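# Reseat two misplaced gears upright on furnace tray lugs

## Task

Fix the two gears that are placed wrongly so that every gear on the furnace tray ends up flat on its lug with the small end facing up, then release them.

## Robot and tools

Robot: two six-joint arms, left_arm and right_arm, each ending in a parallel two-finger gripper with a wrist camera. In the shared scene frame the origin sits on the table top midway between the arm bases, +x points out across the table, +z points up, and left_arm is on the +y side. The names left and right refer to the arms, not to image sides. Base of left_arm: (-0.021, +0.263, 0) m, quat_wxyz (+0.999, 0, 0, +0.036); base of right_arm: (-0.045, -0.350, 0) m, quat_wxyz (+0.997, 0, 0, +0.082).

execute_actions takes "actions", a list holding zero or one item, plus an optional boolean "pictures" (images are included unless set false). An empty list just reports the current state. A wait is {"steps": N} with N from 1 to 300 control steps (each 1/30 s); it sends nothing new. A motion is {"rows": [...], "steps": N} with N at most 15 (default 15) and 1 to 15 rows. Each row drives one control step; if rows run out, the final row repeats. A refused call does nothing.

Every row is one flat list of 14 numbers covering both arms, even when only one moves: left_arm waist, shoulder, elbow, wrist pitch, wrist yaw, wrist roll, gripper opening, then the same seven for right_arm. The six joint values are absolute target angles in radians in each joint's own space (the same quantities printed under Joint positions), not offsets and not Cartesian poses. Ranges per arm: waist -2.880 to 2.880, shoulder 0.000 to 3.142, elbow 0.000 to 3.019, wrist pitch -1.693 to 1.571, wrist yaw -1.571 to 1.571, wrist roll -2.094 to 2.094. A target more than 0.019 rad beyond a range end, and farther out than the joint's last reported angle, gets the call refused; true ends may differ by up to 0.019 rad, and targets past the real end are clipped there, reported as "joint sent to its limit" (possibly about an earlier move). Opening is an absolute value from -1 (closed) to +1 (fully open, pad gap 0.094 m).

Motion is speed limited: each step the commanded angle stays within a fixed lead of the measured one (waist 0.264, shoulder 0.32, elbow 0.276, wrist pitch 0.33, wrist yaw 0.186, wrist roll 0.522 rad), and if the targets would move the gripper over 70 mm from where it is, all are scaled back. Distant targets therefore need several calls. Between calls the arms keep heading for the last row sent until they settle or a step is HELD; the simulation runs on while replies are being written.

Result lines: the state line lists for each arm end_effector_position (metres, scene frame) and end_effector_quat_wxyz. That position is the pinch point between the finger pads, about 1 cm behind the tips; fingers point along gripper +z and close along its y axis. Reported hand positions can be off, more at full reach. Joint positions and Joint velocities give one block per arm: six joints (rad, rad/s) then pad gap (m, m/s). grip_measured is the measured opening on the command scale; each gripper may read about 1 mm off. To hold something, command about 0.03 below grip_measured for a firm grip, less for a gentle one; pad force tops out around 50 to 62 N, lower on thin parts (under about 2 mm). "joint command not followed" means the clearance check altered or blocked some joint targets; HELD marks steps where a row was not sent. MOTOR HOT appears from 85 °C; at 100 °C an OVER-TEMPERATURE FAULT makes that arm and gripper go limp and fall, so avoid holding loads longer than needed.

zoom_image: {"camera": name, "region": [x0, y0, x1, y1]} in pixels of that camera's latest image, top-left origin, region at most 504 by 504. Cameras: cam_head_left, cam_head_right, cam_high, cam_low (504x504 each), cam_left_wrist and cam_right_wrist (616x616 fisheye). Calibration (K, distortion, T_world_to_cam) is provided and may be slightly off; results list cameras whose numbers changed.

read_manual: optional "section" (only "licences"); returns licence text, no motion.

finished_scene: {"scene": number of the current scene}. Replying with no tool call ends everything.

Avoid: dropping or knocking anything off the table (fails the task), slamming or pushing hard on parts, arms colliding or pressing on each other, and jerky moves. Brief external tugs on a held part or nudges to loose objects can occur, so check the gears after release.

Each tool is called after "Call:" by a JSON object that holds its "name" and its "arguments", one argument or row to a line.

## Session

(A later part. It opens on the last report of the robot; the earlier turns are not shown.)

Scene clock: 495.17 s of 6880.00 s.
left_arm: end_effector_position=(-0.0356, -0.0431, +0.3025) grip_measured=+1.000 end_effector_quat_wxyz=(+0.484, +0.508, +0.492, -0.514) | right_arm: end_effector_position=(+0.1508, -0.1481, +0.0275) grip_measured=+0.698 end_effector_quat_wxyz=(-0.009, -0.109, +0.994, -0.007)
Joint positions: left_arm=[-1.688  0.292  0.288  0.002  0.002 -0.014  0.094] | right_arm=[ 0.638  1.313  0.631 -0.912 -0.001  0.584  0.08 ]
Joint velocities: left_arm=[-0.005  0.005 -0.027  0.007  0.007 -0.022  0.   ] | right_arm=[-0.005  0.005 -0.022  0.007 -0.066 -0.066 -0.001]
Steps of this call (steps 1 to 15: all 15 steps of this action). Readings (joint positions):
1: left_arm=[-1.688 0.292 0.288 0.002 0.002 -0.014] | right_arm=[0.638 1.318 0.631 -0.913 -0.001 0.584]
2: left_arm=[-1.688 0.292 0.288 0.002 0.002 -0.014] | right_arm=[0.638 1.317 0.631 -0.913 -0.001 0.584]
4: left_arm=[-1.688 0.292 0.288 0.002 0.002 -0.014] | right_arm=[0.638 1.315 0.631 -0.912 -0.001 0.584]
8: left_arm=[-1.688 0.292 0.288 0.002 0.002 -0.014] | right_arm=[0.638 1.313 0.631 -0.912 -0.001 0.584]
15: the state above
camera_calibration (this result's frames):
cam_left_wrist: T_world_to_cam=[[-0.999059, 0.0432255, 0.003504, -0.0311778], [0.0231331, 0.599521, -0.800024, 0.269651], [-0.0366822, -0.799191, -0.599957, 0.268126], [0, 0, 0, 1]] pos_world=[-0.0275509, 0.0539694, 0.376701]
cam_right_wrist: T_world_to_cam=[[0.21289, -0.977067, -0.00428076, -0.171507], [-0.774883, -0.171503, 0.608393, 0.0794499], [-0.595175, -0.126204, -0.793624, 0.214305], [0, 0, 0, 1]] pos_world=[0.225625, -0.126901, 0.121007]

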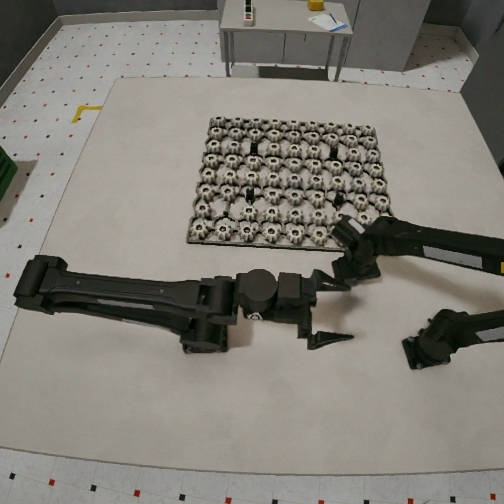

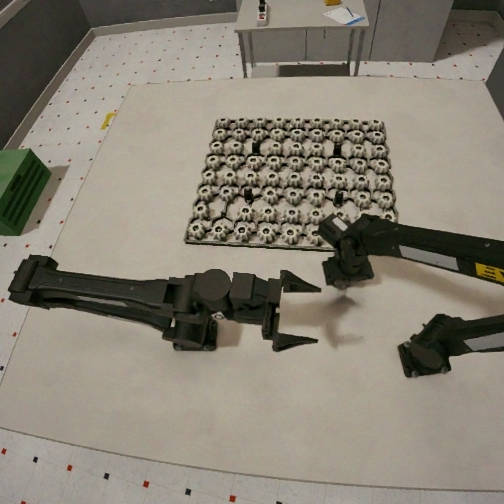

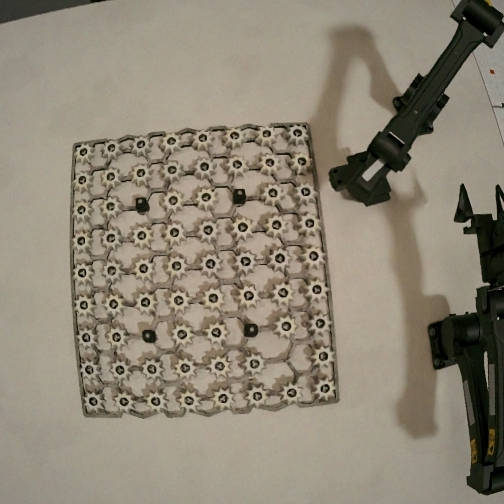

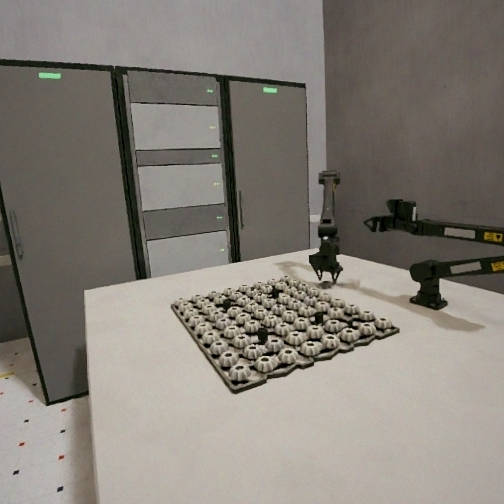

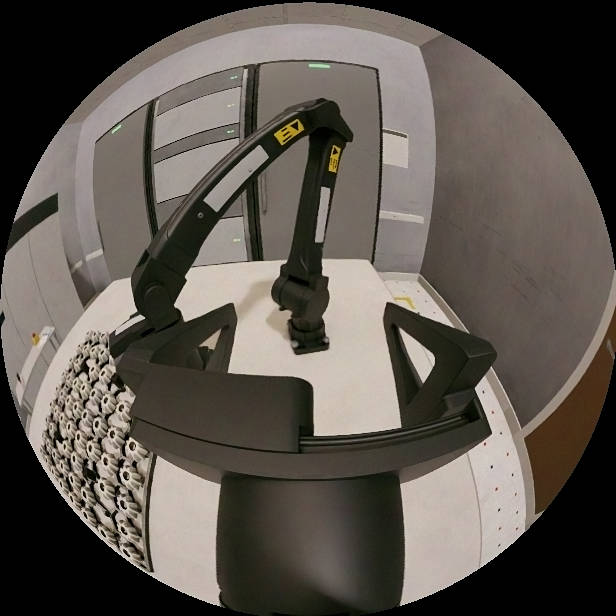

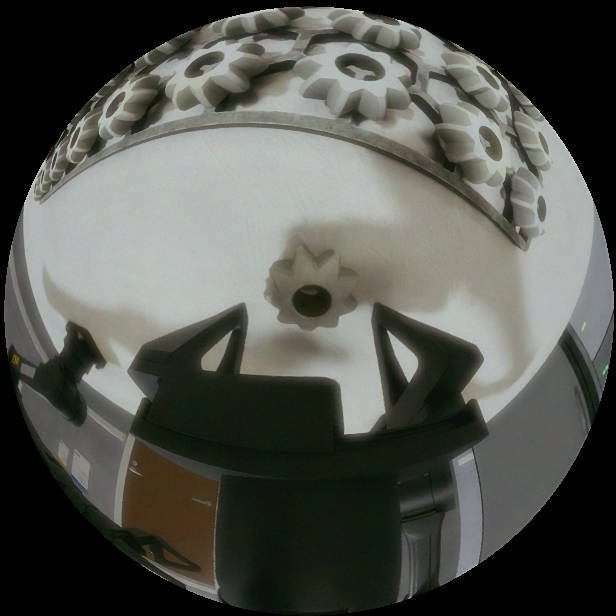

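Call:
{"name": "execute_actions", "arguments": {
  "actions": [
    {"rows": [[-1.682,0.292,0.31,0.02,0,0,1, 0.62,1.362,0.64,-0.835,0,0.575,0.7]]}
  ],
  "pictures": false
}}

Call:
{"name": "execute_actions", "arguments": {
  "actions": [
    {"rows": [[-1.682,0.292,0.31,0.02,0,0,1, 0.62,1.362,0.64,-0.835,0,0.575,0.05]],"steps":12}
  ],
  "pictures": false
}}

Call:
{"name": "execute_actions", "arguments": {
  "actions": [
    {"rows": [[-1.682,0.292,0.31,0.02,0,0,1, 0.62,1.15,0.78,-1.19,0,0.575,0.05]],"steps":12}
  ]
}}

Scene clock: 509.57 s of 6880.00 s.
left_arm: end_effector_position=(-0.0356, -0.0431, +0.3025) grip_measured=+1.000 end_effector_quat_wxyz=(+0.484, +0.508, +0.492, -0.514) | right_arm: end_effector_position=(+0.1605, -0.1435, +0.0141) grip_measured=+0.698 end_effector_quat_wxyz=(-0.004, -0.102, +0.995, -0.003)
Joint positions: left_arm=[-1.688  0.292  0.288  0.002  0.002 -0.014  0.094] | right_arm=[ 0.626  1.362  0.631 -0.849 -0.001  0.584  0.08 ]
Joint velocities: left_arm=[-0.005 -0.015 -0.012 -0.007 -0.022  0.051  0.   ] | right_arm=[ 0.005 -0.015  0.002 -0.002  0.007 -0.022 -0.   ]
Steps of this call (steps 1 to 15: the robot went on to your last target; steps 16 to 90: nothing new was sent; then 10.90 s passed at rest; steps 91 to 105: all 15 steps of this action). Readings (joint positions):
91: left_arm=[-1.688 0.292 0.288 0.002 0.002 -0.014] | right_arm=[0.638 1.315 0.631 -0.902 -0.001 0.584]
92: left_arm=[-1.688 0.292 0.288 0.002 0.002 -0.014] | right_arm=[0.635 1.322 0.631 -0.884 -0.001 0.584]
94: left_arm=[-1.688 0.292 0.288 0.002 0.002 -0.014] | right_arm=[0.630 1.340 0.631 -0.857 -0.001 0.584]
98: left_arm=[-1.688 0.292 0.288 0.002 0.002 -0.014] | right_arm=[0.626 1.362 0.631 -0.850 -0.001 0.584]
105: the state above

Scene clock: 509.97 s of 6880.00 s.
left_arm: end_effector_position=(-0.0356, -0.0431, +0.3025) grip_measured=+1.000 end_effector_quat_wxyz=(+0.484, +0.508, +0.492, -0.514) | right_arm: end_effector_position=(+0.1611, -0.1433, +0.0141) grip_measured=+0.201 end_effector_quat_wxyz=(-0.003, -0.102, +0.995, -0.002)
Joint positions: left_arm=[-1.688  0.292  0.288  0.002  0.002 -0.014  0.094] | right_arm=[ 0.625  1.362  0.631 -0.847 -0.     0.584  0.056]
Joint velocities: left_arm=[ 0.005 -0.024 -0.027  0.002 -0.007 -0.051  0.   ] | right_arm=[ 0.005 -0.015 -0.007  0.012 -0.066  0.051 -0.   ]
Steps of this call (steps 1 to 12: all 12 steps of this action). Readings (joint positions):
1: left_arm=[-1.688 0.292 0.288 0.002 0.002 -0.014] | right_arm=[0.626 1.362 0.631 -0.849 -0.001 0.584]
2: left_arm=[-1.688 0.292 0.288 0.002 0.002 -0.014] | right_arm=[0.626 1.362 0.631 -0.849 0.002 0.584]
4: left_arm=[-1.688 0.292 0.288 0.002 0.002 -0.014] | right_arm=[0.625 1.362 0.631 -0.847 -0.001 0.584]
8: left_arm=[-1.688 0.292 0.288 0.002 0.002 -0.014] | right_arm=[0.625 1.362 0.631 -0.847 -0.000 0.584]
12: the state above

Scene clock: 510.37 s of 6880.00 s.
left_arm: end_effector_position=(-0.0356, -0.0431, +0.3025) grip_measured=+1.000 end_effector_quat_wxyz=(+0.484, +0.508, +0.492, -0.514) | right_arm: end_effector_position=(+0.1490, -0.1555, +0.1092) grip_measured=+0.201 end_effector_quat_wxyz=(-0.000, -0.102, +0.995, -0.000)
Joint positions: left_arm=[-1.688  0.292  0.288  0.002  0.002 -0.014  0.094] | right_arm=[ 0.625  1.133  0.737 -1.176 -0.     0.584  0.056]
Joint velocities: left_arm=[-0.005  0.005 -0.017 -0.002  0.007 -0.007  0.   ] | right_arm=[-0.005  0.073  0.056 -0.012  0.007 -0.022 -0.001]
Steps of this call (steps 1 to 12: all 12 steps of this action). Readings (joint positions):
1: left_arm=[-1.688 0.292 0.288 0.002 0.002 -0.014] | right_arm=[0.625 1.356 0.638 -0.878 -0.000 0.584]
2: left_arm=[-1.688 0.292 0.288 0.002 0.002 -0.014] | right_arm=[0.625 1.342 0.649 -0.946 -0.000 0.584]
4: left_arm=[-1.688 0.292 0.288 0.002 0.002 -0.014] | right_arm=[0.625 1.283 0.663 -1.059 -0.000 0.584]
8: left_arm=[-1.688 0.292 0.288 0.002 0.002 -0.014] | right_arm=[0.625 1.160 0.704 -1.168 -0.000 0.584]
12: the state above
camera_calibration (this result's frames):
cam_left_wrist: T_world_to_cam=[[-0.999059, 0.0432255, 0.003504, -0.0311778], [0.0231331, 0.599521, -0.800024, 0.269651], [-0.0366822, -0.799191, -0.599957, 0.268126], [0, 0, 0, 1]] pos_world=[-0.0275509, 0.0539694, 0.376701]
cam_right_wrist: T_world_to_cam=[[0.200003, -0.979654, -0.0166443, -0.175117], [-0.786957, -0.170736, 0.592914, 0.0306952], [-0.583693, -0.105486, -0.805094, 0.279911], [0, 0, 0, 1]] pos_world=[0.222561, -0.136787, 0.20424]

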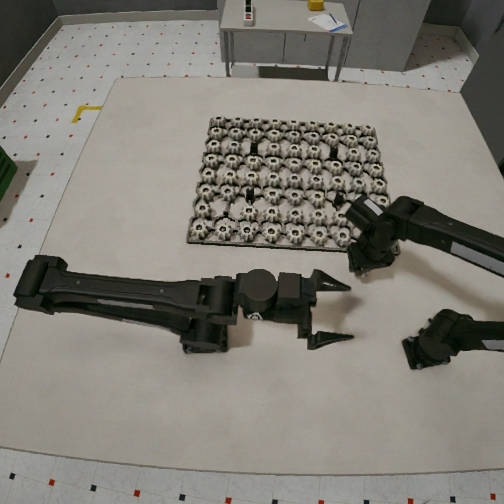

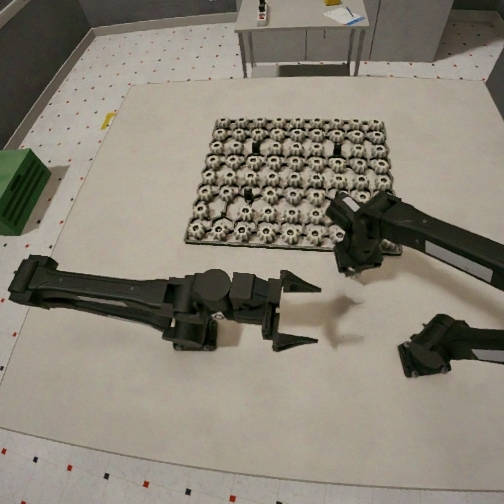

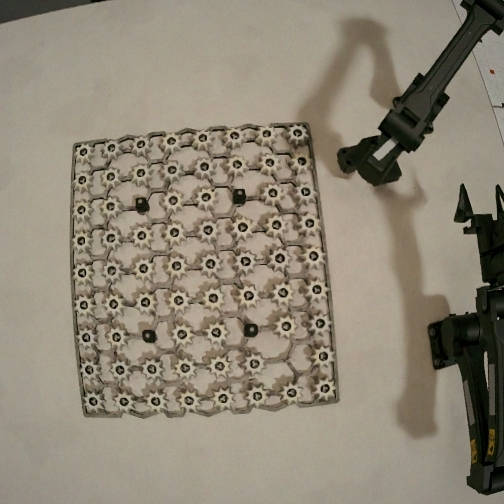

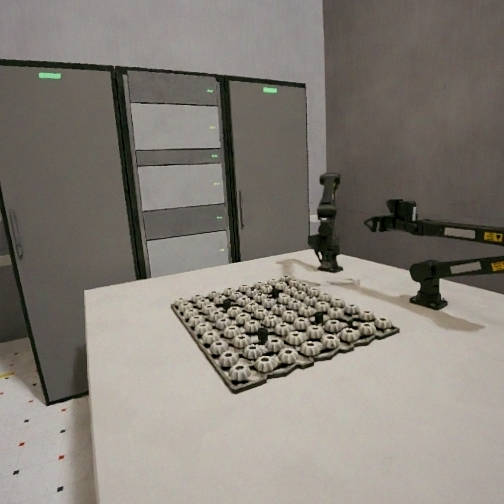

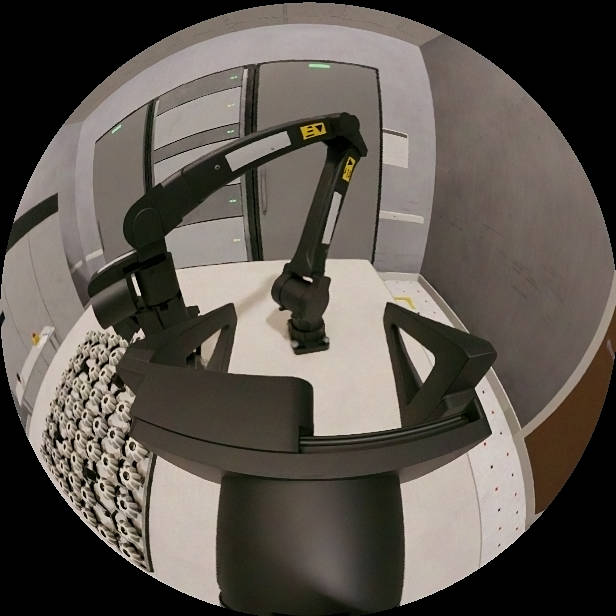

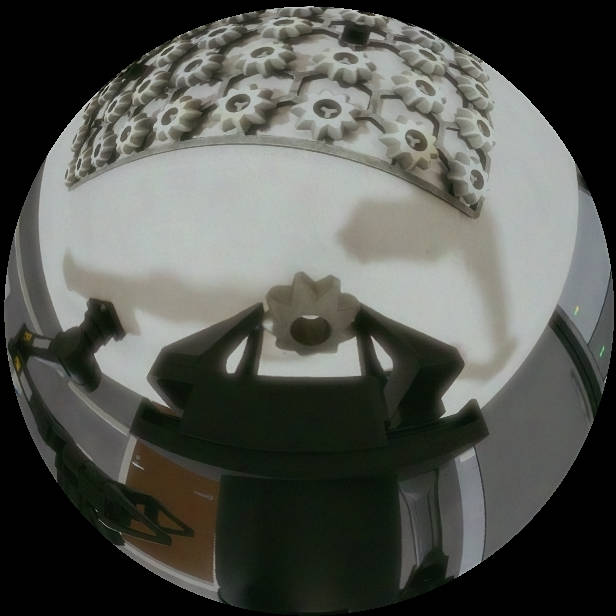

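Call:
{"name": "execute_actions", "arguments": {
  "actions": [
    {"rows": [[-1.682,0.292,0.31,0.02,0,0,1, 0.65,0.38,0.66,-0.27,0,1.571,0.05]]}
  ],
  "pictures": false
}}

Call:
{"name": "execute_actions", "arguments": {
  "actions": [
    {"steps": 12}
  ],
  "pictures": false
}}

Call:
{"name": "execute_actions", "arguments": {
  "actions": [
    {"rows": [[-1.682,0.292,0.31,0.02,0,0,1, 1.372,0.38,0.66,-0.27,0,1.571,0.05]]}
  ],
  "pictures": false
}}

Call:
{"name": "execute_actions", "arguments": {
  "actions": [
    {"steps": 10}
  ],
  "pictures": false
}}

Call:
{"name": "execute_actions", "arguments": {
  "actions": [
    {"rows": [[-1.682,0.292,0.31,0.02,0,0,1, 1.372,0.35,0.305,0.065,0,1.571,0.05]]}
  ],
  "pictures": false
}}

Call:
{"name": "execute_actions", "arguments": {
  "actions": [
    {"steps": 10}
  ]
}}

Scene clock: 527.87 s of 6880.00 s.
left_arm: end_effector_position=(-0.0356, -0.0431, +0.3025) grip_measured=+1.000 end_effector_quat_wxyz=(+0.484, +0.508, +0.492, -0.514) | right_arm: end_effector_position=(+0.1779, -0.1195, +0.3771) grip_measured=+0.202 end_effector_quat_wxyz=(+0.297, +0.215, +0.739, +0.565)
Joint positions: left_arm=[-1.688  0.292  0.288  0.002  0.002 -0.014  0.094] | right_arm=[ 0.64   0.424  0.621 -0.384 -0.     1.369  0.056]
Joint velocities: left_arm=[ 0.005 -0.005  0.002  0.017  0.007  0.022  0.   ] | right_arm=[ 0.015 -0.952  0.002  1.223  0.037  1.267 -0.   ]
Steps of this call (steps 1 to 30: the robot went on to your last target; steps 31 to 90: nothing new was sent; then 14.00 s passed at rest; steps 91 to 105: all 15 steps of this action). Readings (joint positions):
91: left_arm=[-1.688 0.292 0.288 0.002 0.002 -0.014] | right_arm=[0.627 1.134 0.721 -1.127 -0.000 0.659]
92: left_arm=[-1.688 0.292 0.288 0.002 0.002 -0.014] | right_arm=[0.630 1.084 0.683 -1.018 -0.000 0.750]
94: left_arm=[-1.688 0.292 0.288 0.002 0.002 -0.014] | right_arm=[0.637 0.956 0.633 -0.881 -0.000 0.882]
98: left_arm=[-1.688 0.292 0.288 0.002 0.002 -0.014] | right_arm=[0.639 0.730 0.621 -0.694 -0.000 1.079]
105: the state above

Scene clock: 528.27 s of 6880.00 s.
left_arm: end_effector_position=(-0.0356, -0.0431, +0.3025) grip_measured=+1.000 end_effector_quat_wxyz=(+0.484, +0.508, +0.492, -0.514) | right_arm: end_effector_position=(+0.1731, -0.1232, +0.4075) grip_measured=+0.202 end_effector_quat_wxyz=(+0.262, +0.265, +0.682, +0.630)
Joint positions: left_arm=[-1.688  0.292  0.288  0.002  0.002 -0.014  0.094] | right_arm=[ 0.643  0.391  0.622 -0.3   -0.     1.547  0.056]
Joint velocities: left_arm=[-0.015 -0.024  0.012 -0.007 -0.037  0.007  0.   ] | right_arm=[-0.005  0.083 -0.002 -0.012 -0.037  0.095 -0.002]
Steps of this call (steps 1 to 12: the robot went on to your last target). Readings (joint positions):
1: left_arm=[-1.688 0.292 0.288 0.002 0.002 -0.014] | right_arm=[0.640 0.396 0.621 -0.349 -0.000 1.407]
2: left_arm=[-1.688 0.292 0.288 0.002 0.002 -0.014] | right_arm=[0.642 0.374 0.622 -0.324 -0.000 1.437]
4: left_arm=[-1.688 0.292 0.288 0.002 0.002 -0.014] | right_arm=[0.642 0.351 0.622 -0.302 -0.000 1.481]
8: left_arm=[-1.688 0.292 0.288 0.002 0.002 -0.014] | right_arm=[0.643 0.368 0.622 -0.300 -0.000 1.528]
12: the state above

Scene clock: 528.77 s of 6880.00 s.
left_arm: end_effector_position=(-0.0356, -0.0431, +0.3025) grip_measured=+1.000 end_effector_quat_wxyz=(+0.484, +0.508, +0.492, -0.514) | right_arm: end_effector_position=(-0.0393, -0.0348, +0.4070) grip_measured=+0.202 end_effector_quat_wxyz=(+0.009, +0.002, +0.732, +0.681)
Joint positions: left_arm=[-1.688  0.292  0.288  0.002  0.002 -0.014  0.094] | right_arm=[ 1.388  0.393  0.622 -0.3   -0.003  1.559  0.056]
Joint velocities: left_arm=[-0.015 -0.005 -0.002 -0.002 -0.066 -0.007  0.   ] | right_arm=[-0.308 -0.005  0.007 -0.007  0.051  0.007  0.001]
Steps of this call (steps 1 to 15: all 15 steps of this action). Readings (joint positions):
1: left_arm=[-1.688 0.292 0.288 0.002 0.002 -0.014] | right_arm=[0.664 0.393 0.622 -0.300 0.013 1.549]
2: left_arm=[-1.688 0.292 0.288 0.002 0.002 -0.014] | right_arm=[0.723 0.393 0.622 -0.300 0.021 1.552]
4: left_arm=[-1.688 0.292 0.288 0.002 0.002 -0.014] | right_arm=[0.894 0.393 0.622 -0.300 0.010 1.554]
8: left_arm=[-1.688 0.292 0.288 0.002 0.002 -0.014] | right_arm=[1.276 0.393 0.622 -0.300 -0.003 1.558]
15: the state above

Scene clock: 529.10 s of 6880.00 s.
left_arm: end_effector_position=(-0.0356, -0.0431, +0.3025) grip_measured=+1.000 end_effector_quat_wxyz=(+0.484, +0.508, +0.492, -0.514) | right_arm: end_effector_position=(-0.0339, -0.0349, +0.4070) grip_measured=+0.202 end_effector_quat_wxyz=(+0.015, +0.008, +0.732, +0.681)
Joint positions: left_arm=[-1.688  0.292  0.288  0.002  0.002 -0.014  0.094] | right_arm=[ 1.373  0.393  0.622 -0.3   -0.     1.56   0.056]
Joint velocities: left_arm=[-0.005 -0.015  0.002 -0.012 -0.051 -0.007  0.   ] | right_arm=[-0.005 -0.005 -0.007 -0.007 -0.037 -0.066  0.   ]
Steps of this call (steps 1 to 10: the robot went on to your last target). Readings (joint positions):
1: left_arm=[-1.688 0.292 0.288 0.002 0.002 -0.014] | right_arm=[1.380 0.393 0.622 -0.300 -0.001 1.559]
2: left_arm=[-1.688 0.292 0.288 0.002 0.002 -0.014] | right_arm=[1.375 0.393 0.622 -0.300 -0.000 1.559]
4: left_arm=[-1.688 0.292 0.288 0.002 0.002 -0.014] | right_arm=[1.373 0.393 0.622 -0.300 -0.000 1.560]
8: left_arm=[-1.688 0.292 0.288 0.002 0.002 -0.014] | right_arm=[1.373 0.393 0.622 -0.300 -0.000 1.560]
10: the state above

Scene clock: 529.60 s of 6880.00 s.
left_arm: end_effector_position=(-0.0356, -0.0431, +0.3025) grip_measured=+1.000 end_effector_quat_wxyz=(+0.484, +0.508, +0.492, -0.514) | right_arm: end_effector_position=(-0.0339, -0.0348, +0.2481) grip_measured=+0.202 end_effector_quat_wxyz=(+0.014, +0.010, +0.748, +0.664)
Joint positions: left_arm=[-1.688  0.292  0.288  0.002  0.002 -0.014  0.094] | right_arm=[ 1.373  0.369  0.229  0.021 -0.     1.562  0.056]
Joint velocities: left_arm=[-0.015 -0.015  0.017 -0.002  0.022 -0.022  0.   ] | right_arm=[-0.005 -0.083 -0.007  0.042 -0.022  0.051  0.001]
Steps of this call (steps 1 to 15: all 15 steps of this action). Readings (joint positions):
1: left_arm=[-1.688 0.292 0.288 0.002 0.002 -0.014] | right_arm=[1.373 0.391 0.594 -0.250 -0.000 1.560]
2: left_arm=[-1.688 0.292 0.288 0.002 0.002 -0.014] | right_arm=[1.373 0.379 0.541 -0.150 -0.000 1.560]
4: left_arm=[-1.688 0.292 0.288 0.002 0.002 -0.014] | right_arm=[1.373 0.355 0.418 -0.034 -0.000 1.560]
8: left_arm=[-1.688 0.292 0.288 0.002 0.002 -0.014] | right_arm=[1.373 0.363 0.247 0.002 -0.000 1.562]
15: the state above

Scene clock: 529.93 s of 6880.00 s.
left_arm: end_effector_position=(-0.0356, -0.0431, +0.3025) grip_measured=+1.000 end_effector_quat_wxyz=(+0.484, +0.508, +0.492, -0.514) | right_arm: end_effector_position=(-0.0339, -0.0351, +0.2494) grip_measured=+0.202 end_effector_quat_wxyz=(+0.014, +0.010, +0.746, +0.665)
Joint positions: left_arm=[-1.688  0.292  0.288  0.002  0.002 -0.014  0.094] | right_arm=[ 1.373  0.366  0.229  0.022 -0.     1.562  0.056]
Joint velocities: left_arm=[-0.024 -0.005 -0.002  0.012  0.037 -0.066  0.   ] | right_arm=[ 0.005 -0.005  0.002 -0.007  0.081  0.051 -0.   ]
Steps of this call (steps 1 to 10: the robot went on to your last target). Readings (joint positions):
1: left_arm=[-1.688 0.292 0.288 0.002 0.002 -0.014] | right_arm=[1.373 0.367 0.229 0.022 -0.000 1.562]
2: left_arm=[-1.688 0.292 0.288 0.002 0.002 -0.014] | right_arm=[1.373 0.366 0.229 0.022 -0.000 1.562]
4: left_arm=[-1.688 0.292 0.288 0.002 0.002 -0.014] | right_arm=[1.373 0.366 0.229 0.022 -0.000 1.562]
8: left_arm=[-1.688 0.292 0.288 0.002 0.002 -0.014] | right_arm=[1.373 0.366 0.229 0.022 -0.000 1.562]
10: the state above
camera_calibration (this result's frames):
cam_left_wrist: T_world_to_cam=[[-0.999059, 0.0432255, 0.003504, -0.0311778], [0.0231331, 0.599521, -0.800024, 0.269651], [-0.0366822, -0.799191, -0.599957, 0.268126], [0, 0, 0, 1]] pos_world=[-0.0275509, 0.0539694, 0.376701]
cam_right_wrist: T_world_to_cam=[[0.00222051, -0.0973688, -0.995246, 0.250022], [-0.825293, -0.562197, 0.0531605, -0.0562718], [-0.5647, 0.821252, -0.0816061, 0.151488], [0, 0, 0, 1]] pos_world=[0.0385491, -0.131701, 0.264187]

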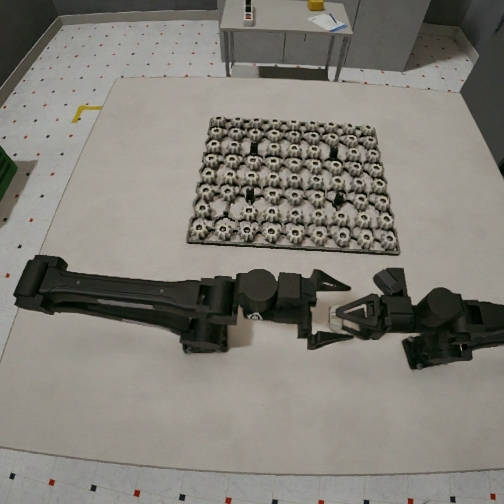

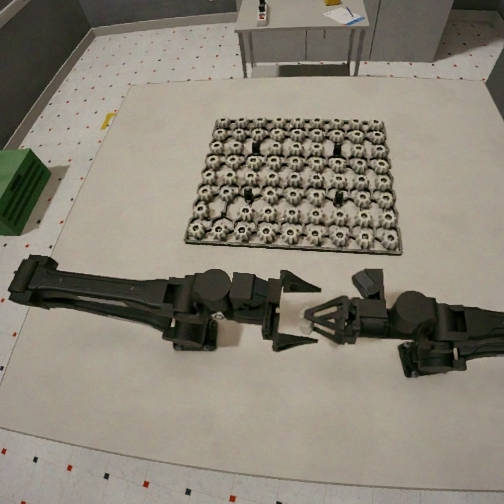

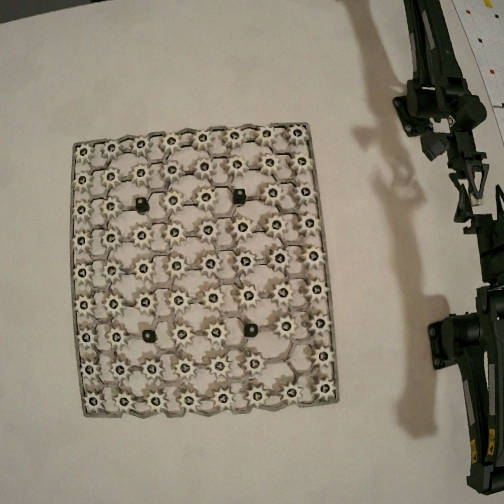

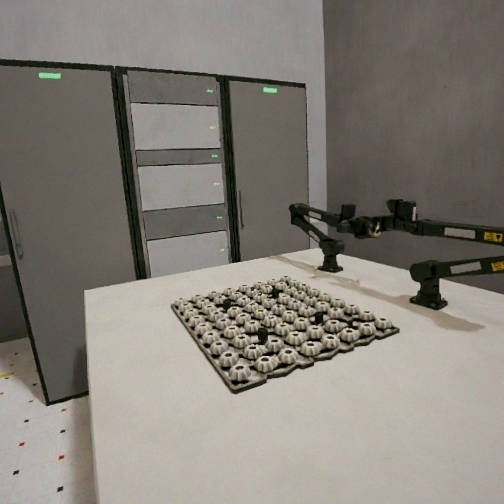

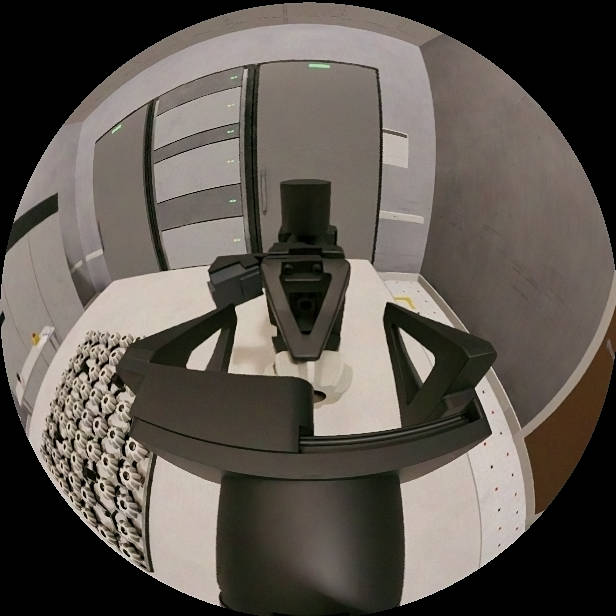

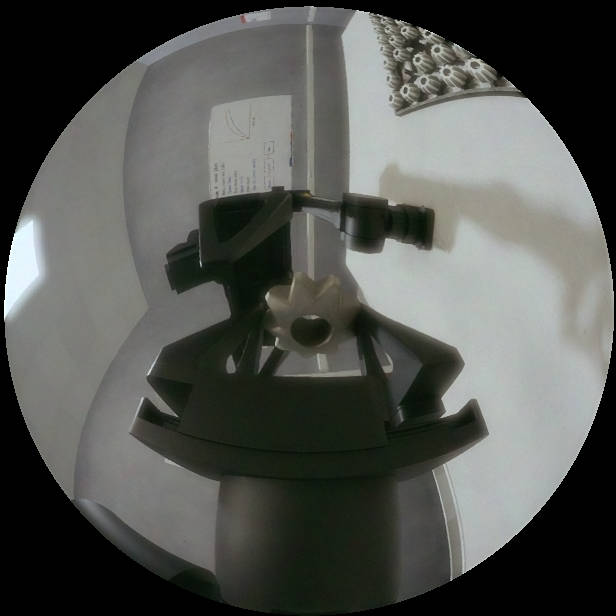

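Overshot low; raise.

Call:
{"name": "execute_actions", "arguments": {
  "actions": [
    {"rows": [[-1.682,0.292,0.31,0.02,0,0,1, 1.372,0.35,0.36,0.095,0,1.571,0.05]]}
  ],
  "pictures": false
}}

Call:
{"name": "execute_actions", "arguments": {
  "actions": [
    {"steps": 10}
  ]
}}

Scene clock: 538.60 s of 6880.00 s.
left_arm: end_effector_position=(-0.0356, -0.0431, +0.3025) grip_measured=+1.000 end_effector_quat_wxyz=(+0.484, +0.508, +0.492, -0.514) | right_arm: end_effector_position=(-0.0338, -0.0319, +0.2827) grip_measured=+0.202 end_effector_quat_wxyz=(+0.015, +0.009, +0.722, +0.692)
Joint positions: left_arm=[-1.688  0.292  0.288  0.002  0.002 -0.014  0.094] | right_arm=[ 1.373  0.366  0.271  0.054 -0.     1.562  0.056]
Joint velocities: left_arm=[-0.005 -0.005 -0.007 -0.012 -0.007 -0.051  0.   ] | right_arm=[-0.015  0.005  0.032  0.007  0.007  0.007  0.001]
Steps of this call (steps 1 to 15: the robot went on to your last target; steps 16 to 90: nothing new was sent; then 5.17 s passed at rest; steps 91 to 105: all 15 steps of this action). Readings (joint positions):
91: left_arm=[-1.688 0.292 0.288 0.002 0.002 -0.014] | right_arm=[1.373 0.366 0.230 0.024 -0.000 1.562]
92: left_arm=[-1.688 0.292 0.288 0.002 0.002 -0.014] | right_arm=[1.373 0.366 0.230 0.028 -0.000 1.562]
94: left_arm=[-1.688 0.292 0.288 0.002 0.002 -0.014] | right_arm=[1.373 0.366 0.234 0.034 -0.000 1.562]
98: left_arm=[-1.688 0.292 0.288 0.002 0.002 -0.014] | right_arm=[1.373 0.366 0.248 0.043 -0.000 1.562]
105: the state above

Scene clock: 538.93 s of 6880.00 s.
left_arm: end_effector_position=(-0.0356, -0.0431, +0.3025) grip_measured=+1.000 end_effector_quat_wxyz=(+0.484, +0.508, +0.492, -0.514) | right_arm: end_effector_position=(-0.0338, -0.0319, +0.2832) grip_measured=+0.202 end_effector_quat_wxyz=(+0.015, +0.009, +0.721, +0.692)
Joint positions: left_arm=[-1.688  0.292  0.288  0.002  0.002 -0.014  0.094] | right_arm=[ 1.373  0.366  0.271  0.054 -0.     1.562  0.056]
Joint velocities: left_arm=[0.005 0.005 0.012 0.007 0.022 0.007 0.   ] | right_arm=[-0.005 -0.015  0.012 -0.007 -0.007 -0.007 -0.   ]
Steps of this call (steps 1 to 10: the robot went on to your last target). Readings (joint positions):
1: left_arm=[-1.688 0.292 0.288 0.002 0.002 -0.014] | right_arm=[1.373 0.366 0.271 0.054 -0.000 1.562]
2: left_arm=[-1.688 0.292 0.288 0.002 0.002 -0.014] | right_arm=[1.373 0.366 0.271 0.054 -0.000 1.562]
4: left_arm=[-1.688 0.292 0.288 0.002 0.002 -0.014] | right_arm=[1.373 0.366 0.271 0.054 -0.000 1.562]
8: left_arm=[-1.688 0.292 0.288 0.002 0.002 -0.014] | right_arm=[1.373 0.366 0.271 0.054 -0.000 1.562]
10: the state above
camera_calibration (this result's frames):
cam_left_wrist: T_world_to_cam=[[-0.999059, 0.0432255, 0.003504, -0.0311778], [0.0231331, 0.599521, -0.800024, 0.269651], [-0.0366822, -0.799191, -0.599957, 0.268126], [0, 0, 0, 1]] pos_world=[-0.0275509, 0.0539694, 0.376701]
cam_right_wrist: T_world_to_cam=[[0.00476251, -0.0239407, -0.999702, 0.287686], [-0.825373, -0.564506, 0.0095867, -0.0438912], [-0.564567, 0.825082, -0.0224485, 0.135022], [0, 0, 0, 1]] pos_world=[0.0386324, -0.129294, 0.291052]

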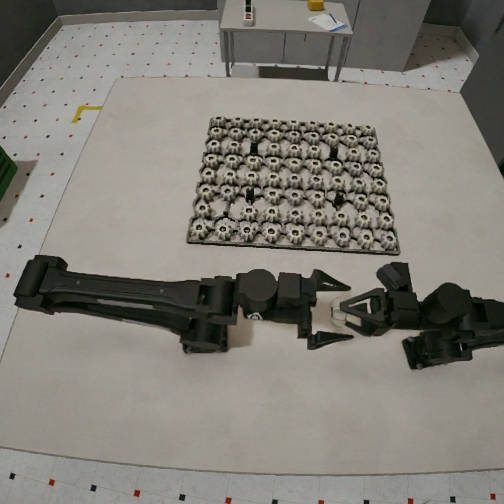

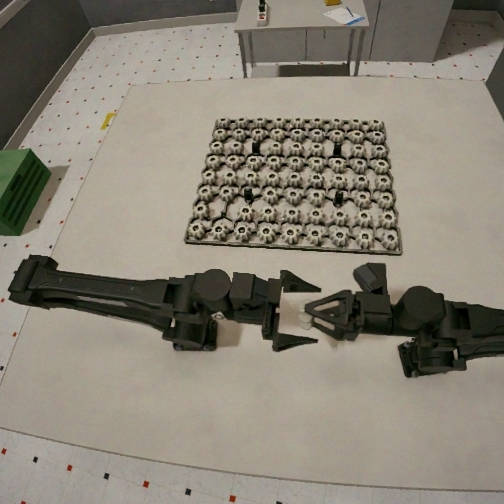

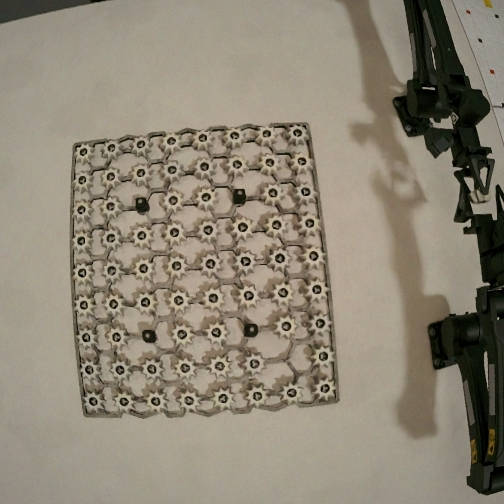

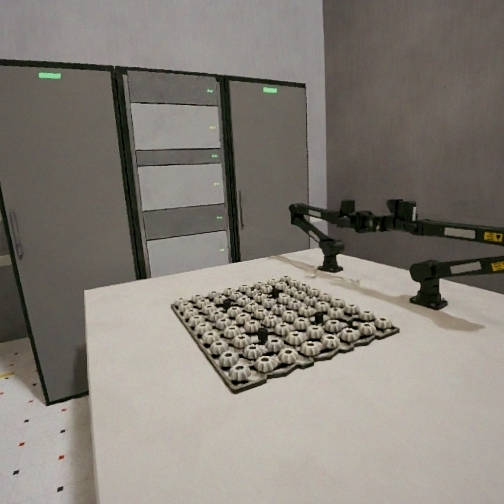

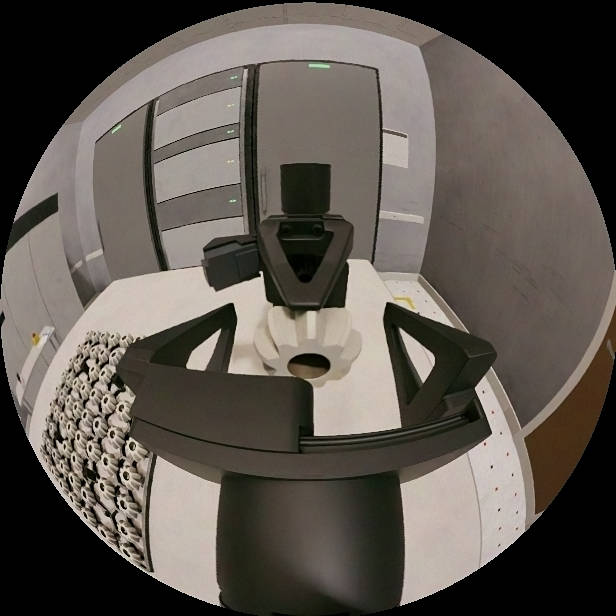

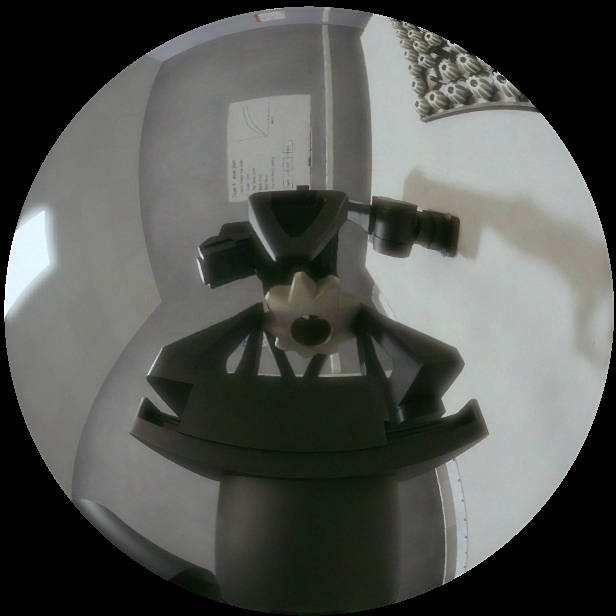

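Call:
{"name": "execute_actions", "arguments": {
  "actions": [
    {"rows": [[-1.682,0.292,0.31,0.02,0,0,1, 1.372,0.35,0.378,0.11,0,1.571,0.05]]}
  ],
  "pictures": false
}}

Call:
{"name": "execute_actions", "arguments": {
  "actions": [
    {"rows": [[-1.682,0.292,0.31,0.02,0,0,0.05, 1.372,0.35,0.378,0.11,0,1.571,0.05]]}
  ]
}}

Scene clock: 548.53 s of 6880.00 s.
left_arm: end_effector_position=(-0.0356, -0.0431, +0.3025) grip_measured=+1.000 end_effector_quat_wxyz=(+0.484, +0.508, +0.492, -0.514) | right_arm: end_effector_position=(-0.0338, -0.0312, +0.2963) grip_measured=+0.202 end_effector_quat_wxyz=(+0.015, +0.009, +0.711, +0.703)
Joint positions: left_arm=[-1.688  0.292  0.288  0.002  0.002 -0.014  0.094] | right_arm=[ 1.373  0.366  0.287  0.068 -0.     1.562  0.056]
Joint velocities: left_arm=[ 0.005 -0.005  0.002 -0.002  0.051 -0.037  0.   ] | right_arm=[-0.024  0.005 -0.007 -0.022 -0.007  0.007  0.   ]
Steps of this call (steps 1 to 15: the robot went on to your last target; steps 16 to 90: nothing new was sent; then 6.10 s passed at rest; steps 91 to 105: all 15 steps of this action). Readings (joint positions):
91: left_arm=[-1.688 0.292 0.288 0.002 0.002 -0.014] | right_arm=[1.373 0.366 0.272 0.055 -0.000 1.562]
92: left_arm=[-1.688 0.292 0.288 0.002 0.002 -0.014] | right_arm=[1.373 0.366 0.272 0.058 -0.000 1.562]
94: left_arm=[-1.688 0.292 0.288 0.002 0.002 -0.014] | right_arm=[1.373 0.366 0.276 0.062 -0.000 1.562]
98: left_arm=[-1.688 0.292 0.288 0.002 0.002 -0.014] | right_arm=[1.373 0.366 0.284 0.067 -0.000 1.562]
105: the state above

Scene clock: 549.03 s of 6880.00 s.
left_arm: end_effector_position=(-0.0351, -0.0432, +0.3025) grip_measured=+0.194 end_effector_quat_wxyz=(+0.485, +0.508, +0.493, -0.514) | right_arm: end_effector_position=(-0.0341, -0.0312, +0.2963) grip_measured=+0.202 end_effector_quat_wxyz=(+0.015, +0.009, +0.711, +0.703)
Joint positions: left_arm=[-1.687  0.292  0.288  0.002 -0.    -0.014  0.056] | right_arm=[ 1.373  0.366  0.287  0.068 -0.002  1.562  0.056]
Joint velocities: left_arm=[ 0.015 -0.015 -0.012 -0.002  0.051 -0.037 -0.001] | right_arm=[-0.005 -0.005  0.002 -0.002 -0.051  0.037  0.   ]
Steps of this call (steps 1 to 15: all 15 steps of this action). Readings (joint positions):
1: left_arm=[-1.688 0.292 0.288 0.002 0.002 -0.014] | right_arm=[1.373 0.366 0.287 0.068 -0.000 1.562]
2: left_arm=[-1.688 0.292 0.288 0.002 0.002 -0.014] | right_arm=[1.373 0.366 0.287 0.068 -0.000 1.562]
4: left_arm=[-1.687 0.292 0.288 0.002 -0.000 -0.014] | right_arm=[1.373 0.366 0.287 0.068 -0.002 1.562]
8: left_arm=[-1.687 0.292 0.288 0.002 -0.000 -0.014] | right_arm=[1.373 0.366 0.287 0.068 -0.002 1.562]
15: the state above
camera_calibration (this result's frames):
cam_left_wrist: T_world_to_cam=[[-0.999171, 0.0405576, 0.00350027, -0.0307854], [0.0215351, 0.599581, -0.800024, 0.269627], [-0.0345457, -0.799286, -0.599957, 0.268136], [0, 0, 0, 1]] pos_world=[-0.0273034, 0.0539021, 0.376686]
cam_right_wrist: T_world_to_cam=[[0.00613467, 0.00540946, -0.999967, 0.301912], [-0.824506, -0.565794, -0.00811899, -0.0385708], [-0.565819, 0.824529, 0.000989171, 0.127584], [0, 0, 0, 1]] pos_world=[0.0385357, -0.128653, 0.301462]

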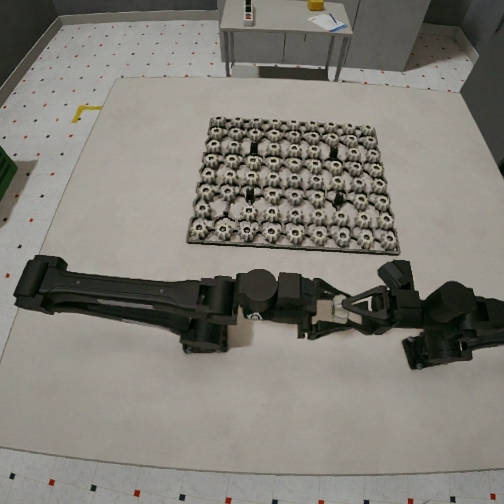

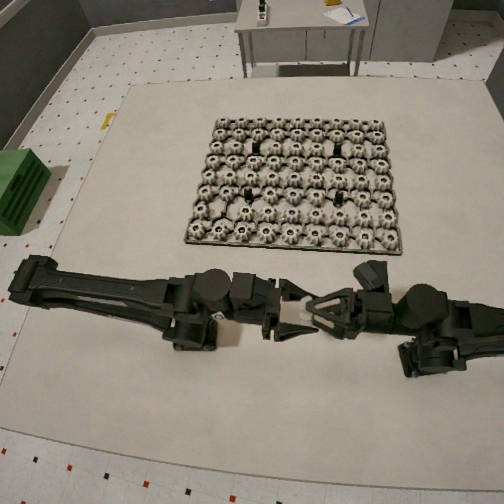

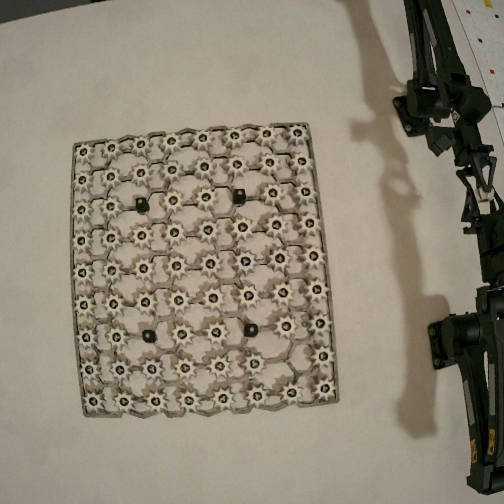

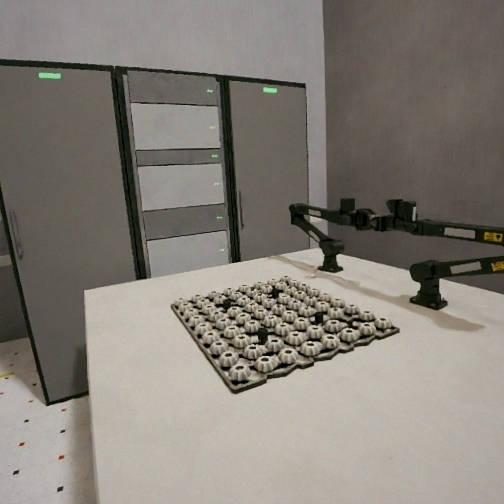

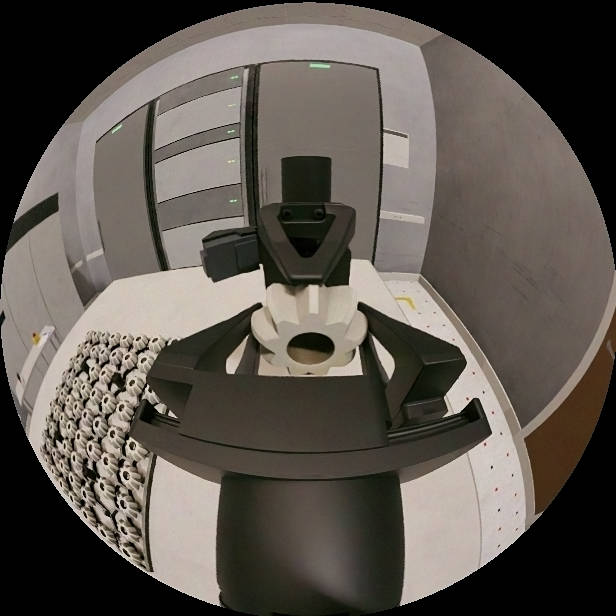

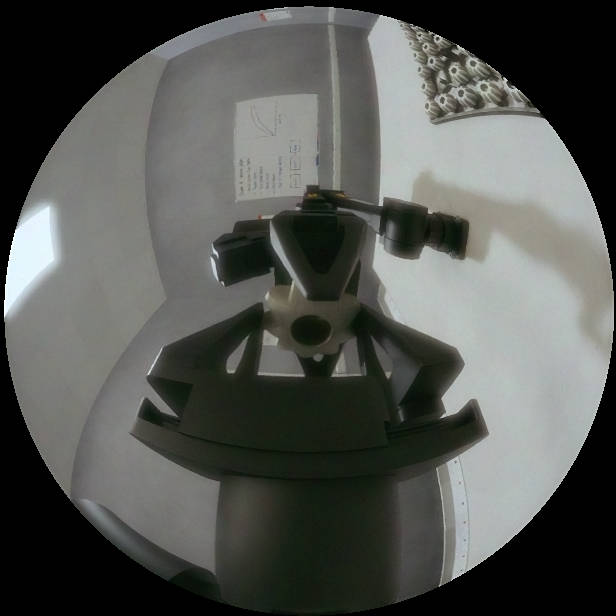

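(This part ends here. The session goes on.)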